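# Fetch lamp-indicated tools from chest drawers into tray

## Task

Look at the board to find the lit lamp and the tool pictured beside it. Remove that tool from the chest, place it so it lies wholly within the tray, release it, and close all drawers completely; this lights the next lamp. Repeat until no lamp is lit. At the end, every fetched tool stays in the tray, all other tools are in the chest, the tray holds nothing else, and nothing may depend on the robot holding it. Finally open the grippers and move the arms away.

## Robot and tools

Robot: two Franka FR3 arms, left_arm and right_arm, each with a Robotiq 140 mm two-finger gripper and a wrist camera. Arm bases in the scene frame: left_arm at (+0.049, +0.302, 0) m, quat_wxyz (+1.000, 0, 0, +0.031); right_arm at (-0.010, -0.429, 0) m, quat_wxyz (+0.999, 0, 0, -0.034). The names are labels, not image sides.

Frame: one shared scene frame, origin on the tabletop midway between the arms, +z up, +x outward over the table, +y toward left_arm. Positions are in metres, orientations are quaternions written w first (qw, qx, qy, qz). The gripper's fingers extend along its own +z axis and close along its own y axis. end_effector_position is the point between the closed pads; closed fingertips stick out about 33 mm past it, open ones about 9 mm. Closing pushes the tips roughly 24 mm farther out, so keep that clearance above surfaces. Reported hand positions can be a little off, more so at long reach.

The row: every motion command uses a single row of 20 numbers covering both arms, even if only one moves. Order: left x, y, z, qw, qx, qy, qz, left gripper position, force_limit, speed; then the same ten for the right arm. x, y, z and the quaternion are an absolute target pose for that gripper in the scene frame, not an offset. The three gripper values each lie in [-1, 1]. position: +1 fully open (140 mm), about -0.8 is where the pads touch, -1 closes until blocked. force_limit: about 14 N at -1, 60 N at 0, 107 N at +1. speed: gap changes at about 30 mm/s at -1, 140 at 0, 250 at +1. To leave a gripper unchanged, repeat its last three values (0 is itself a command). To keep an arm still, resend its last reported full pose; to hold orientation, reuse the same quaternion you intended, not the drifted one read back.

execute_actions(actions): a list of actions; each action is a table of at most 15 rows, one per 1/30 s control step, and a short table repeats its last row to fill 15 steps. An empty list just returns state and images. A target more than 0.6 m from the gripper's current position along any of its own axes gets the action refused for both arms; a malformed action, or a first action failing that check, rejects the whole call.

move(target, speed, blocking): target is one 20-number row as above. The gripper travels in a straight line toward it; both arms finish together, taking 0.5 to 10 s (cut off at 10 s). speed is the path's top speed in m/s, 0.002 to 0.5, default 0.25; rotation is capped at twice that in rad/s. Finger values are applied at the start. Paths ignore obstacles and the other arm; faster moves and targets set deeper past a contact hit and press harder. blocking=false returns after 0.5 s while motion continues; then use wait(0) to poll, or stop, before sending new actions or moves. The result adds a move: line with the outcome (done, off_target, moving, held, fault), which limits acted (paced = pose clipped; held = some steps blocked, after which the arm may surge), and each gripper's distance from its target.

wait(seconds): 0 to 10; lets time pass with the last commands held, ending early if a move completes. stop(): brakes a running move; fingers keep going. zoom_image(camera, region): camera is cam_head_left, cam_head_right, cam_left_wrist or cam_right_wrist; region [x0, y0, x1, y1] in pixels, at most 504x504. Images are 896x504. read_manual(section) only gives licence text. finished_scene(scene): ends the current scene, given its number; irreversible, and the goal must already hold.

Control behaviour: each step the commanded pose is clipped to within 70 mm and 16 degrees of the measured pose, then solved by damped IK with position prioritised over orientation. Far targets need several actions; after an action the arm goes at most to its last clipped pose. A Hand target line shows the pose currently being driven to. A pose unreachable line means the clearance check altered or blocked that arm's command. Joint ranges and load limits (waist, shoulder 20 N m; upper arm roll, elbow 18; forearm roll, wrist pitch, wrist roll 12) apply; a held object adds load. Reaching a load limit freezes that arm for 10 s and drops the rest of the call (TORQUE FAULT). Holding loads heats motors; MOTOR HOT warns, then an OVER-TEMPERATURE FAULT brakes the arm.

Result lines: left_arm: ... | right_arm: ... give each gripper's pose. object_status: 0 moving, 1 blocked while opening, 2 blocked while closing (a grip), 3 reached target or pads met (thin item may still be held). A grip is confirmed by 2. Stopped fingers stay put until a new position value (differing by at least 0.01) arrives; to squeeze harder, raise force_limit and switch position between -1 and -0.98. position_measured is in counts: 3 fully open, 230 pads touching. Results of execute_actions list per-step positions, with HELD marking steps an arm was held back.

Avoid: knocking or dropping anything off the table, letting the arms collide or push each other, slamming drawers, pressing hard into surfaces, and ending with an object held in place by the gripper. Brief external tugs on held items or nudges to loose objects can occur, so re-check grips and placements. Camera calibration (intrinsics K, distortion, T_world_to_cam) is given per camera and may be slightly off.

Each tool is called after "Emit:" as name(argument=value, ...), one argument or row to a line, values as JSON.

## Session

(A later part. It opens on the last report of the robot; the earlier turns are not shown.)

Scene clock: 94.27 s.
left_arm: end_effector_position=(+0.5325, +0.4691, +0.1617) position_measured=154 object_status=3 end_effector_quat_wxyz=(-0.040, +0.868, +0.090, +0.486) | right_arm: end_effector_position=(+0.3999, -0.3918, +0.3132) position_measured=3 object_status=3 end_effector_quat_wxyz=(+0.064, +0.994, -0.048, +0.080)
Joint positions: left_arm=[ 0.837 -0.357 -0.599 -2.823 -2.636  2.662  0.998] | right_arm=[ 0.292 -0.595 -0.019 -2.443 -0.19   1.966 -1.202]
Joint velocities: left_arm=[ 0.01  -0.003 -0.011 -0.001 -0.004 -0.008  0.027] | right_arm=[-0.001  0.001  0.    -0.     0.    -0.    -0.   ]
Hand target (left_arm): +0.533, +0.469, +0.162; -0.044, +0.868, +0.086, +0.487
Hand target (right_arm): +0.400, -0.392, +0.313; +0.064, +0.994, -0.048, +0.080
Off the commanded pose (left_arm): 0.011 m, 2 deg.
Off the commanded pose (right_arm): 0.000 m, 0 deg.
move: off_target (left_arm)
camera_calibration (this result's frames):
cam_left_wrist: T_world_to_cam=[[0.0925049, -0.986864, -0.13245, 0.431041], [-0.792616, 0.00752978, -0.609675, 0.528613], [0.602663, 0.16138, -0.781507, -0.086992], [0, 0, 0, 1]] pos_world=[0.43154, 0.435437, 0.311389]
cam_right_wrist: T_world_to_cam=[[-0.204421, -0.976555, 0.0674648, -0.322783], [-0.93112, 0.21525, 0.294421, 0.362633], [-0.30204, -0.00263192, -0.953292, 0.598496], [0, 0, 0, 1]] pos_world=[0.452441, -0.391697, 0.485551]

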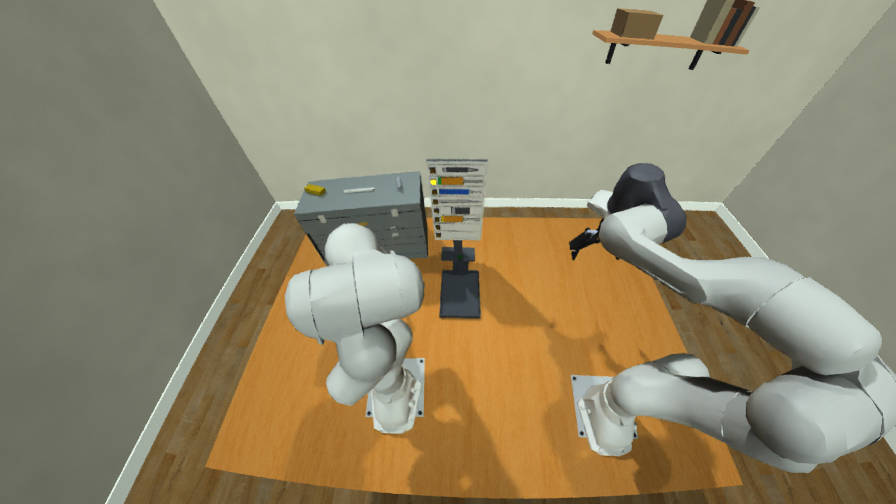

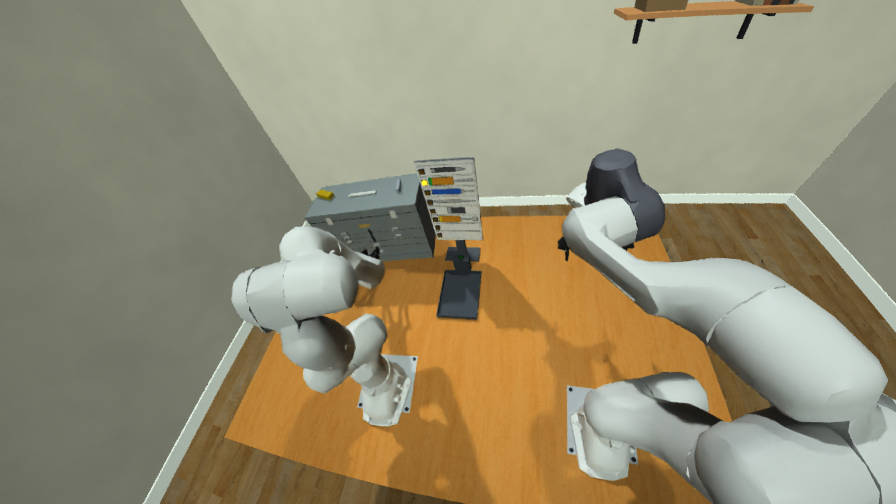

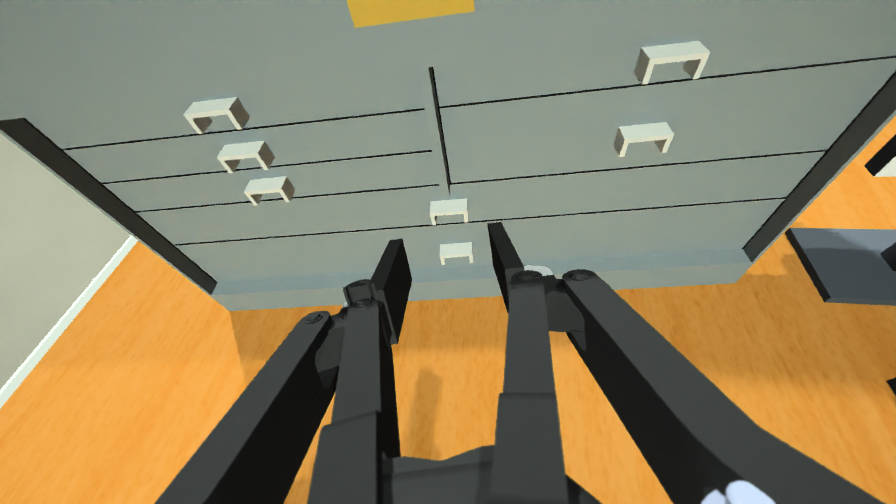

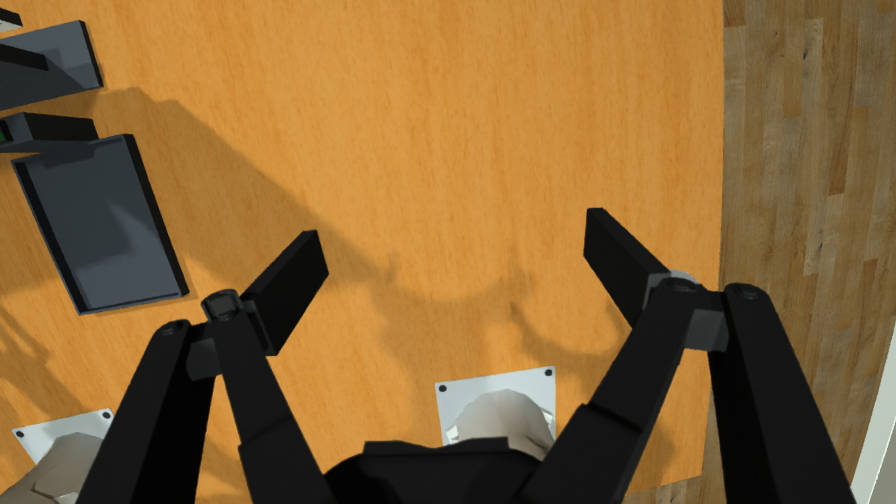

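Emit:
move(
  target=[0.575,0.475,0.19,-0.036,0.960,0.085,0.262,-0.2,0,0,0.3999,-0.3918,0.3132,0.064,0.994,-0.048,0.08,1,0,0],
  speed=0.1,
)

Emit:
move(
  target=[0.604,0.480,0.144,-0.036,0.960,0.085,0.262,-0.2,0,0,0.3999,-0.3918,0.3132,0.064,0.994,-0.048,0.08,1,0,0],
  speed=0.04,
)

Scene clock: 97.57 s.
left_arm: end_effector_position=(+0.5771, +0.4741, +0.1940) position_measured=154 object_status=3 end_effector_quat_wxyz=(-0.083, +0.930, +0.085, +0.347) | right_arm: end_effector_position=(+0.3999, -0.3918, +0.3132) position_measured=3 object_status=3 end_effector_quat_wxyz=(+0.064, +0.994, -0.048, +0.080)
Joint positions: left_arm=[-0.011 -0.138  0.016 -2.502 -1.929  3.326  0.314] | right_arm=[ 0.292 -0.595 -0.019 -2.443 -0.19   1.966 -1.202]
Joint velocities: left_arm=[-0.248 -0.001  0.246  0.001  0.05   0.018 -0.061] | right_arm=[ 0.    -0.     0.    -0.001  0.001  0.    -0.   ]
Hand target (left_arm): +0.577, +0.476, +0.194; -0.082, +0.930, +0.093, +0.346
Hand target (right_arm): +0.400, -0.392, +0.313; +0.064, +0.994, -0.048, +0.080
Off the commanded pose (left_arm): 0.005 m, 12 deg.
Off the commanded pose (right_arm): 0.000 m, 0 deg.
move: off_target (left_arm)
camera_calibration (this result's frames):
cam_left_wrist: T_world_to_cam=[[0.071413, -0.975821, -0.206575, 0.457494], [-0.941517, 0.0024292, -0.336958, 0.61903], [0.329312, 0.218557, -0.918578, 0.0677537], [0, 0, 0, 1]] pos_world=[0.527844, 0.430121, 0.365331]
cam_right_wrist: T_world_to_cam=[[-0.204421, -0.976555, 0.0674649, -0.322783], [-0.93112, 0.21525, 0.294421, 0.362633], [-0.30204, -0.00263193, -0.953292, 0.598496], [0, 0, 0, 1]] pos_world=[0.452441, -0.391697, 0.485551]

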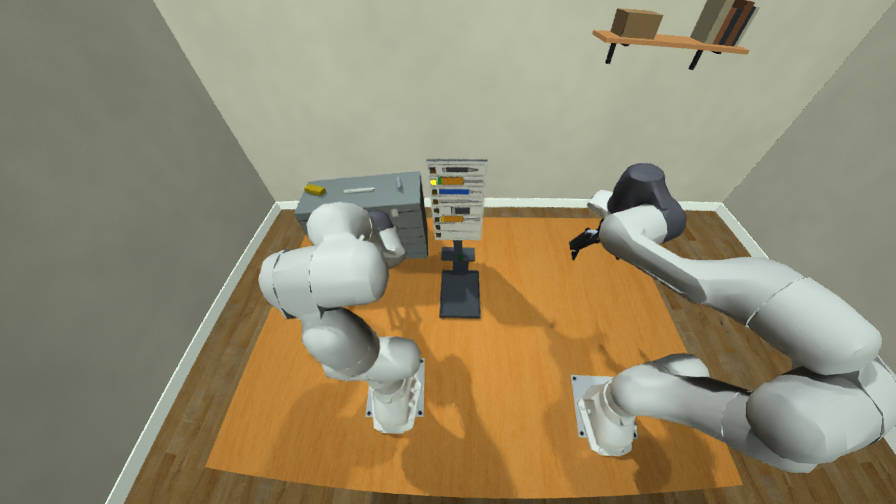

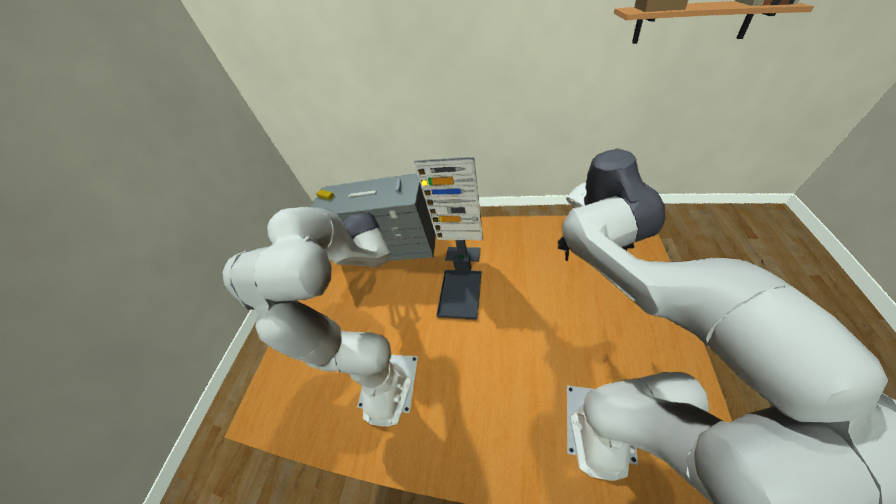

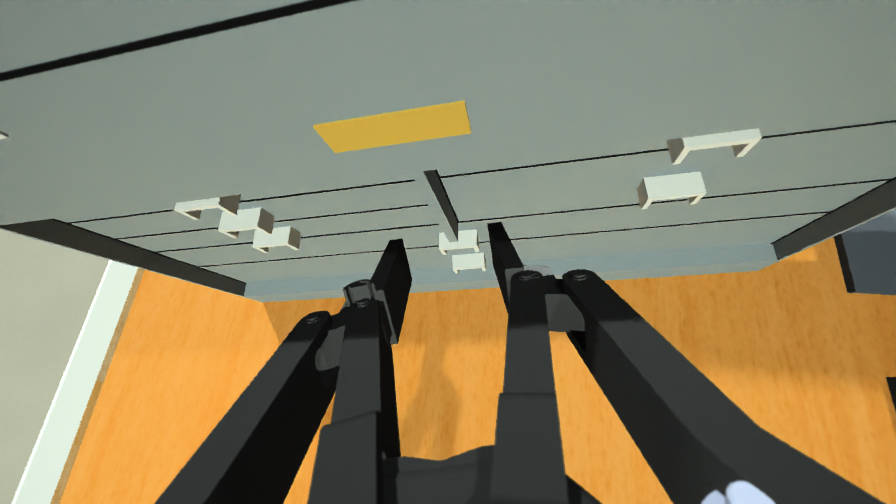

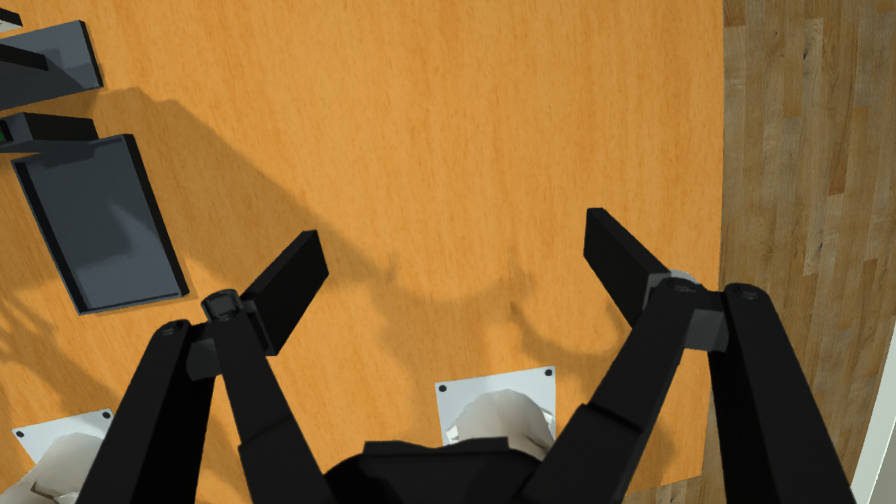

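Scene clock: 100.60 s.
left_arm: end_effector_position=(+0.6023, +0.4827, +0.1435) position_measured=154 object_status=3 end_effector_quat_wxyz=(-0.057, +0.948, +0.054, +0.308) | right_arm: end_effector_position=(+0.3999, -0.3918, +0.3132) position_measured=3 object_status=3 end_effector_quat_wxyz=(+0.064, +0.994, -0.048, +0.080)
Joint positions: left_arm=[-0.123  0.     0.191 -2.519 -1.383  3.207 -0.151] | right_arm=[ 0.292 -0.595 -0.019 -2.443 -0.19   1.966 -1.202]
Joint velocities: left_arm=[ 0.009 -0.022  0.03  -0.053  0.328 -0.045 -0.301] | right_arm=[-0.001  0.001  0.001 -0.     0.001  0.     0.   ]
Hand target (left_arm): +0.606, +0.480, +0.145; -0.041, +0.946, +0.080, +0.310
Hand target (right_arm): +0.400, -0.392, +0.313; +0.064, +0.994, -0.048, +0.080
Off the commanded pose (left_arm): 0.003 m, 7 deg.
Off the commanded pose (right_arm): 0.000 m, 0 deg.
move: off_target (left_arm)
camera_calibration (this result's frames):
cam_left_wrist: T_world_to_cam=[[-0.0164321, -0.984754, -0.173176, 0.506019], [-0.964245, 0.0614249, -0.257794, 0.59962], [0.264501, 0.162748, -0.950554, 0.0817238], [0, 0, 0, 1]] pos_world=[0.56488, 0.448172, 0.319892]
cam_right_wrist: T_world_to_cam=[[-0.204421, -0.976555, 0.0674649, -0.322783], [-0.93112, 0.21525, 0.294421, 0.362633], [-0.30204, -0.00263199, -0.953292, 0.598496], [0, 0, 0, 1]] pos_world=[0.452441, -0.391697, 0.485551]

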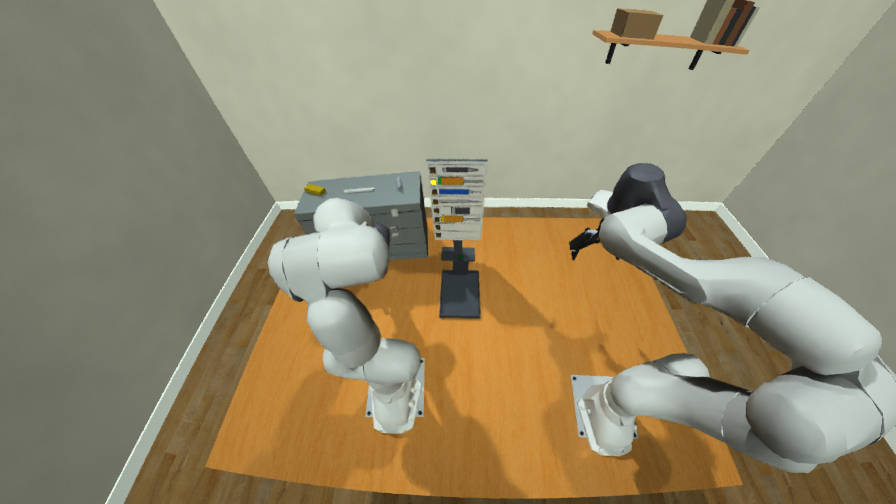

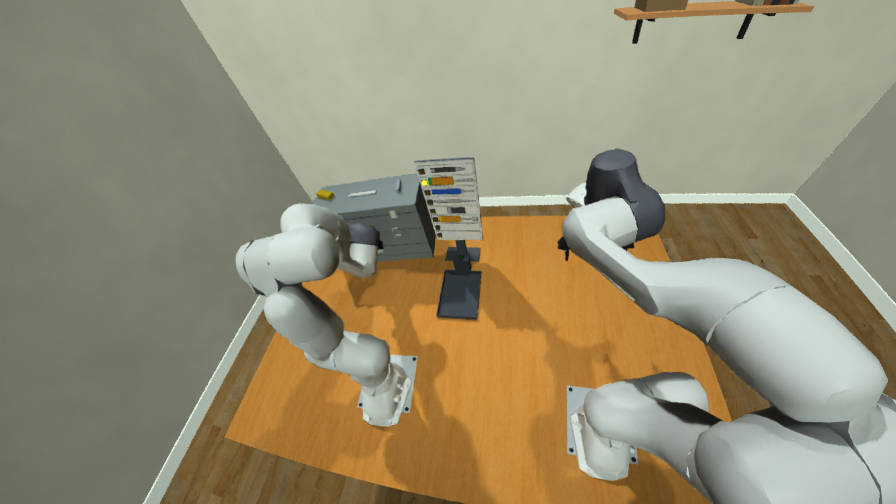

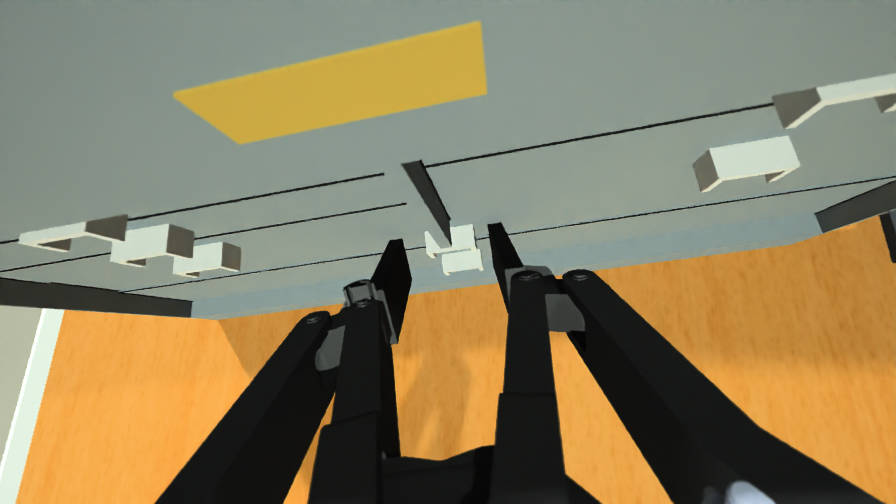

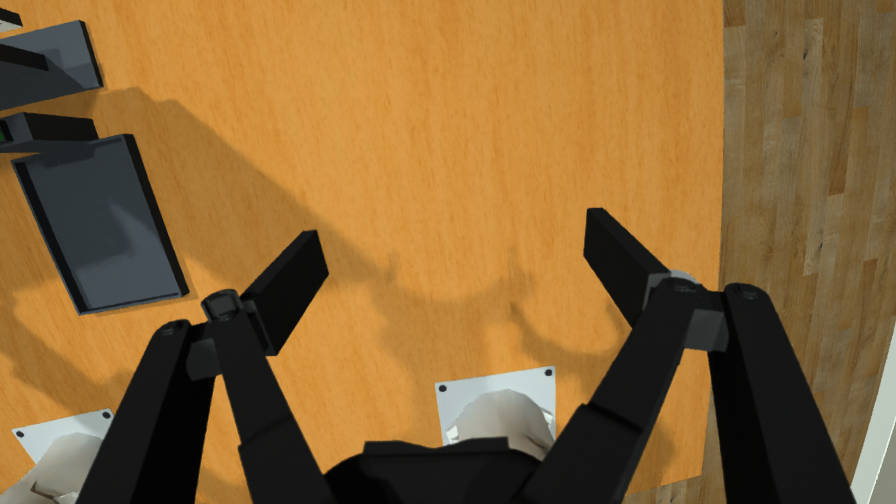

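Wrist is unwinding through a singularity; repeat the pose, then grip.

Emit:
move(
  target=[0.603,0.480,0.144,-0.036,0.960,0.085,0.262,-0.2,0,0,0.3999,-0.3918,0.3132,0.064,0.994,-0.048,0.08,1,0,0],
  speed=0.04,
)

Emit:
move(
  target=[0.603,0.480,0.144,-0.036,0.960,0.085,0.262,-1,0,0,0.3999,-0.3918,0.3132,0.064,0.994,-0.048,0.08,1,0,0],
)

Emit:
move(
  target=[0.43,0.4635,0.144,-0.036,0.960,0.085,0.262,-1,0,0,0.3999,-0.3918,0.3132,0.064,0.994,-0.048,0.08,1,0,0],
  speed=0.08,
)

Scene clock: 102.60 s.
left_arm: end_effector_position=(+0.6046, +0.4807, +0.1442) position_measured=154 object_status=3 end_effector_quat_wxyz=(-0.039, +0.956, +0.052, +0.288) | right_arm: end_effector_position=(+0.3999, -0.3918, +0.3132) position_measured=3 object_status=3 end_effector_quat_wxyz=(+0.064, +0.994, -0.048, +0.080)
Joint positions: left_arm=[-0.079 -0.029  0.214 -2.581 -0.868  3.141 -0.612] | right_arm=[ 0.292 -0.595 -0.019 -2.443 -0.19   1.966 -1.202]
Joint velocities: left_arm=[ 0.049 -0.012 -0.    -0.019  0.313 -0.042 -0.295] | right_arm=[-0.    -0.001 -0.001  0.001 -0.    -0.001  0.   ]
Hand target (left_arm): +0.605, +0.479, +0.145; -0.028, +0.954, +0.079, +0.287
Hand target (right_arm): +0.400, -0.392, +0.313; +0.064, +0.994, -0.048, +0.080
Off the commanded pose (left_arm): 0.002 m, 5 deg.
Off the commanded pose (right_arm): 0.000 m, 0 deg.
move: off_target (left_arm)
camera_calibration (this result's frames):
cam_left_wrist: T_world_to_cam=[[-0.0366062, -0.989985, -0.136342, 0.51362], [-0.973338, 0.0662348, -0.219603, 0.599811], [0.226435, 0.124668, -0.966015, 0.125695], [0, 0, 0, 1]] pos_world=[0.574159, 0.453078, 0.323172]
cam_right_wrist: T_world_to_cam=[[-0.204422, -0.976555, 0.0674648, -0.322783], [-0.93112, 0.215251, 0.294421, 0.362633], [-0.30204, -0.00263185, -0.953292, 0.598496], [0, 0, 0, 1]] pos_world=[0.452441, -0.391697, 0.485551]

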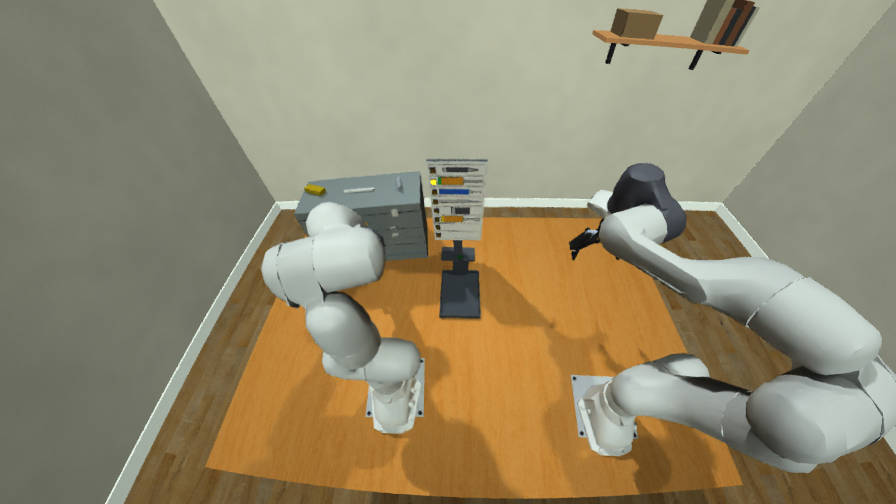

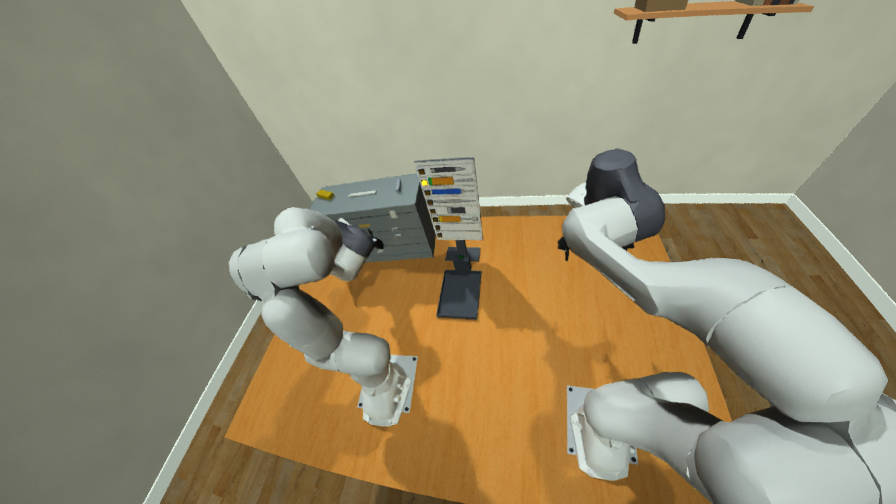

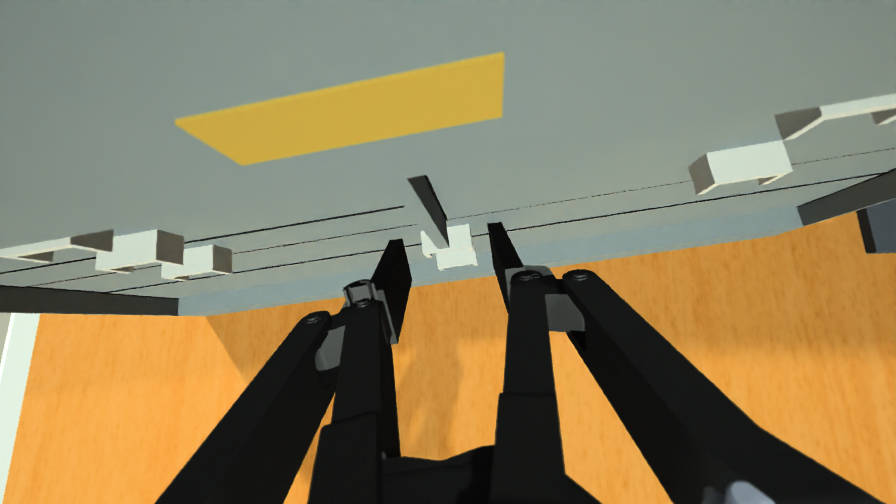

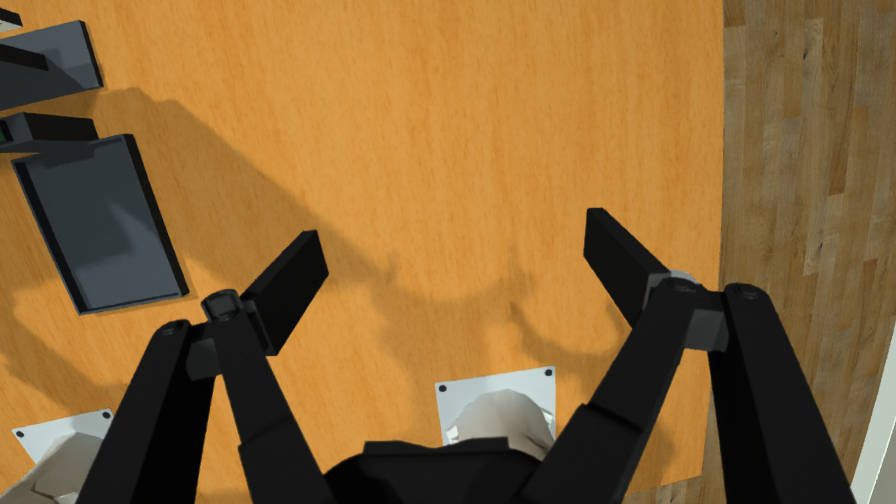

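Scene clock: 103.30 s.
left_arm: end_effector_position=(+0.6047, +0.4797, +0.1444) position_measured=193 object_status=2 end_effector_quat_wxyz=(-0.037, +0.958, +0.052, +0.279) | right_arm: end_effector_position=(+0.3999, -0.3918, +0.3132) position_measured=3 object_status=3 end_effector_quat_wxyz=(+0.064, +0.994, -0.048, +0.080)
Joint positions: left_arm=[-0.051 -0.036  0.21  -2.592 -0.7    3.122 -0.761] | right_arm=[ 0.292 -0.595 -0.019 -2.443 -0.19   1.966 -1.202]
Joint velocities: left_arm=[ 0.052 -0.009 -0.016 -0.01   0.262 -0.03  -0.252] | right_arm=[ 0.     0.003  0.001 -0.    -0.001 -0.     0.   ]
Hand target (left_arm): +0.604, +0.480, +0.144; -0.028, +0.957, +0.080, +0.277
Hand target (right_arm): +0.400, -0.392, +0.313; +0.064, +0.994, -0.048, +0.080
Off the commanded pose (left_arm): 0.002 m, 4 deg.
Off the commanded pose (right_arm): 0.000 m, 0 deg.
move: off_target (left_arm)
camera_calibration (this result's frames):
cam_left_wrist: T_world_to_cam=[[-0.0385381, -0.990686, -0.130601, 0.513365], [-0.977227, 0.0646582, -0.202107, 0.600575], [0.208669, 0.119838, -0.970616, 0.139662], [0, 0, 0, 1]] pos_world=[0.577539, 0.453015, 0.323985]
cam_right_wrist: T_world_to_cam=[[-0.204422, -0.976555, 0.0674649, -0.322783], [-0.93112, 0.21525, 0.294421, 0.362633], [-0.30204, -0.00263196, -0.953292, 0.598496], [0, 0, 0, 1]] pos_world=[0.452441, -0.391697, 0.485551]

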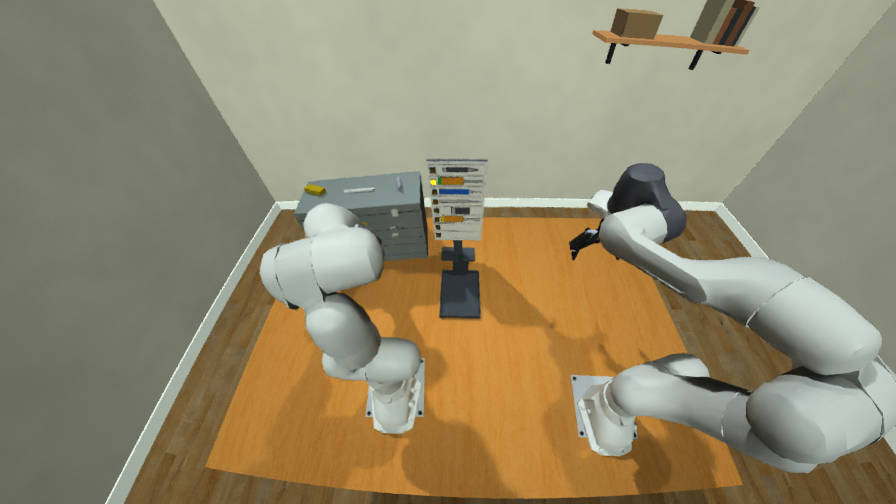

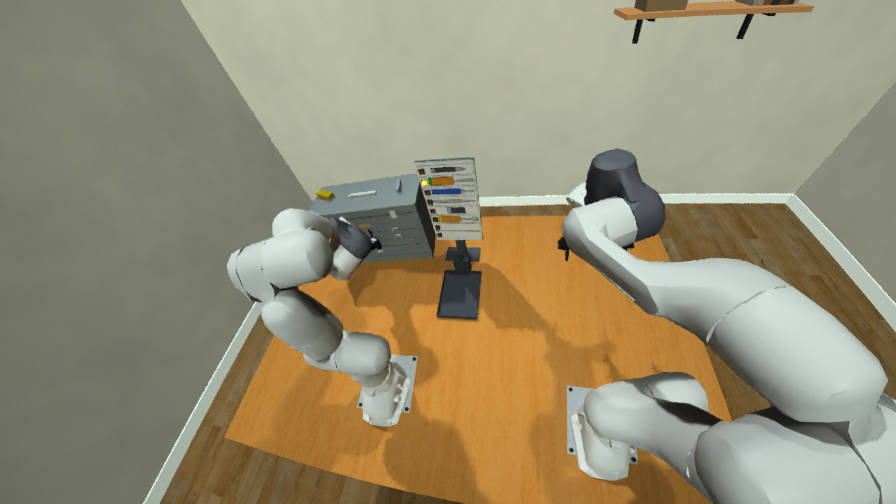

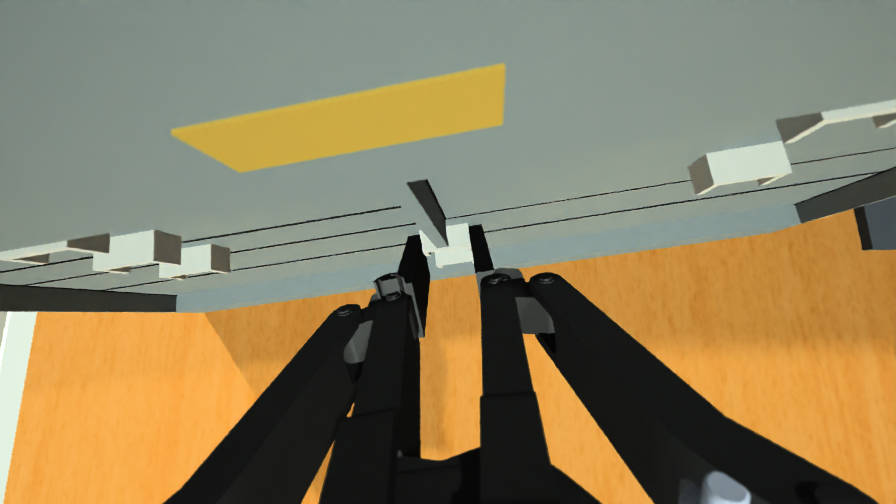

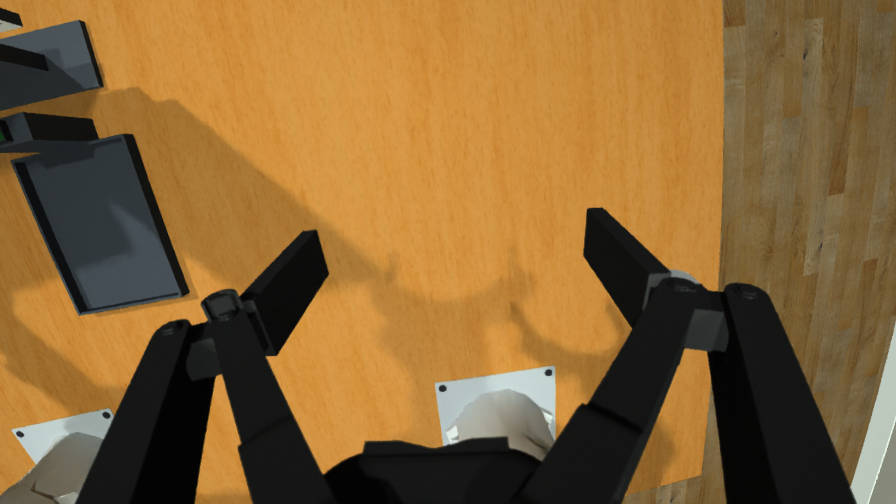

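Scene clock: 106.10 s.
left_arm: end_effector_position=(+0.4327, +0.4651, +0.1431) position_measured=193 object_status=2 end_effector_quat_wxyz=(-0.038, +0.962, +0.085, +0.256) | right_arm: end_effector_position=(+0.3999, -0.3918, +0.3132) position_measured=3 object_status=3 end_effector_quat_wxyz=(+0.064, +0.994, -0.048, +0.080)
Joint positions: left_arm=[ 0.466 -0.578 -0.283 -3.044 -0.905  2.937 -0.647] | right_arm=[ 0.292 -0.595 -0.019 -2.443 -0.19   1.966 -1.202]
Joint velocities: left_arm=[ 0.102 -0.027 -0.164 -0.    -0.276 -0.027  0.208] | right_arm=[ 0.    -0.     0.001 -0.     0.001  0.001  0.001]
Hand target (left_arm): +0.429, +0.468, +0.142; -0.038, +0.962, +0.085, +0.257
Hand target (right_arm): +0.400, -0.392, +0.313; +0.064, +0.994, -0.048, +0.080
Off the commanded pose (left_arm): 0.003 m, 1 deg.
Off the commanded pose (right_arm): 0.000 m, 0 deg.
joint sent to its limit (left arm) — the command would take joint 4 (elbow) past its lower limit, so that joint was sent only as far as its limit.
move: done
camera_calibration (this result's frames):
cam_left_wrist: T_world_to_cam=[[0.0196127, -0.993588, -0.111343, 0.465505], [-0.987134, -0.00156772, -0.15989, 0.462244], [0.15869, 0.113047, -0.980835, 0.202326], [0, 0, 0, 1]] pos_world=[0.415059, 0.440373, 0.324188]
cam_right_wrist: T_world_to_cam=[[-0.204422, -0.976555, 0.0674647, -0.322783], [-0.93112, 0.215251, 0.294421, 0.362633], [-0.30204, -0.00263175, -0.953292, 0.598496], [0, 0, 0, 1]] pos_world=[0.452441, -0.391697, 0.485551]

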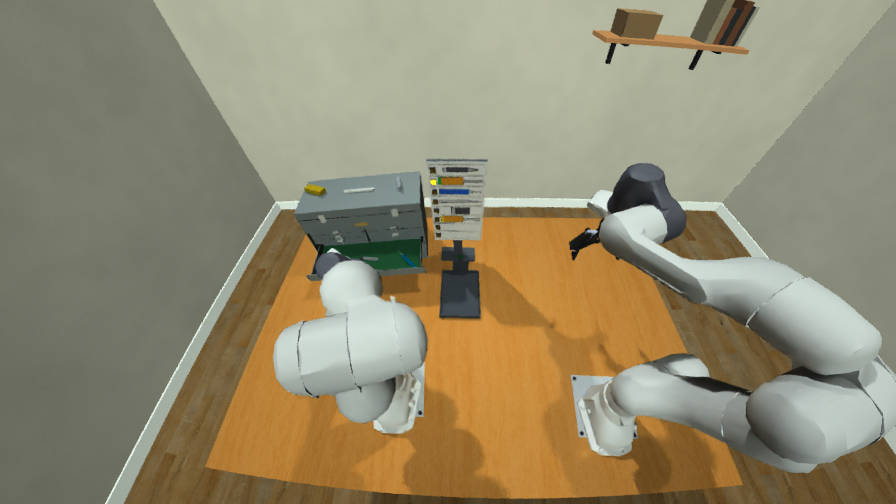

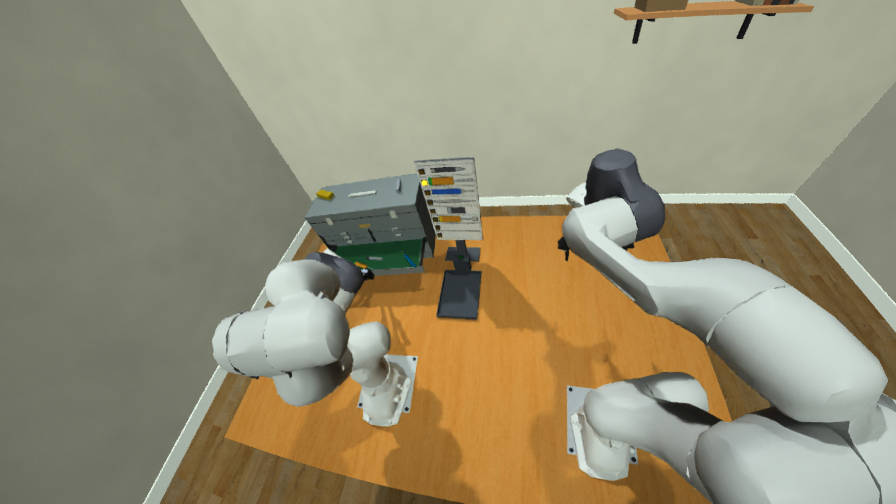

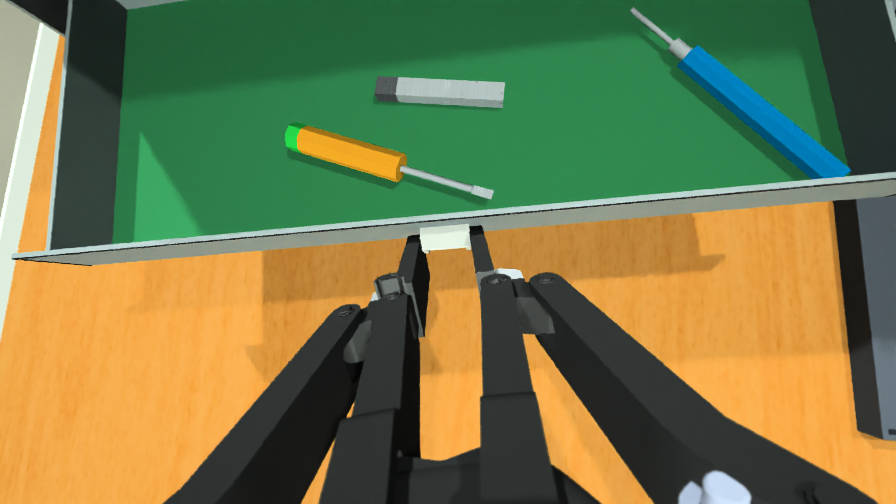

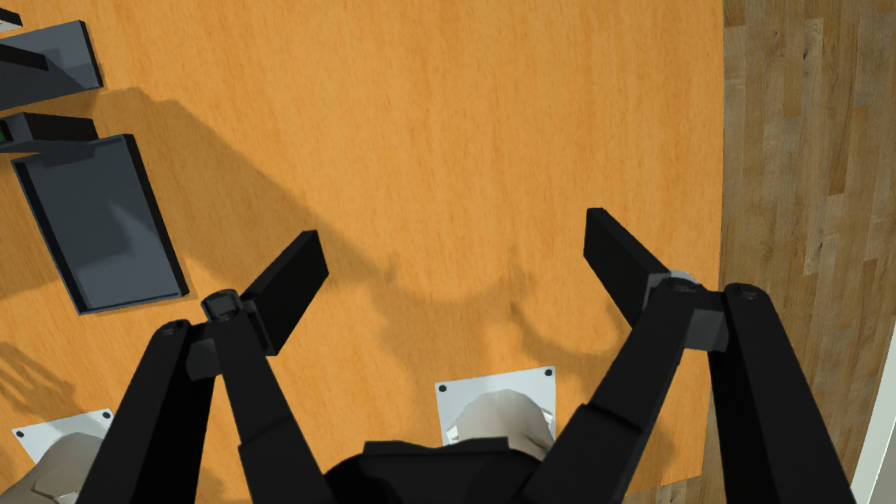

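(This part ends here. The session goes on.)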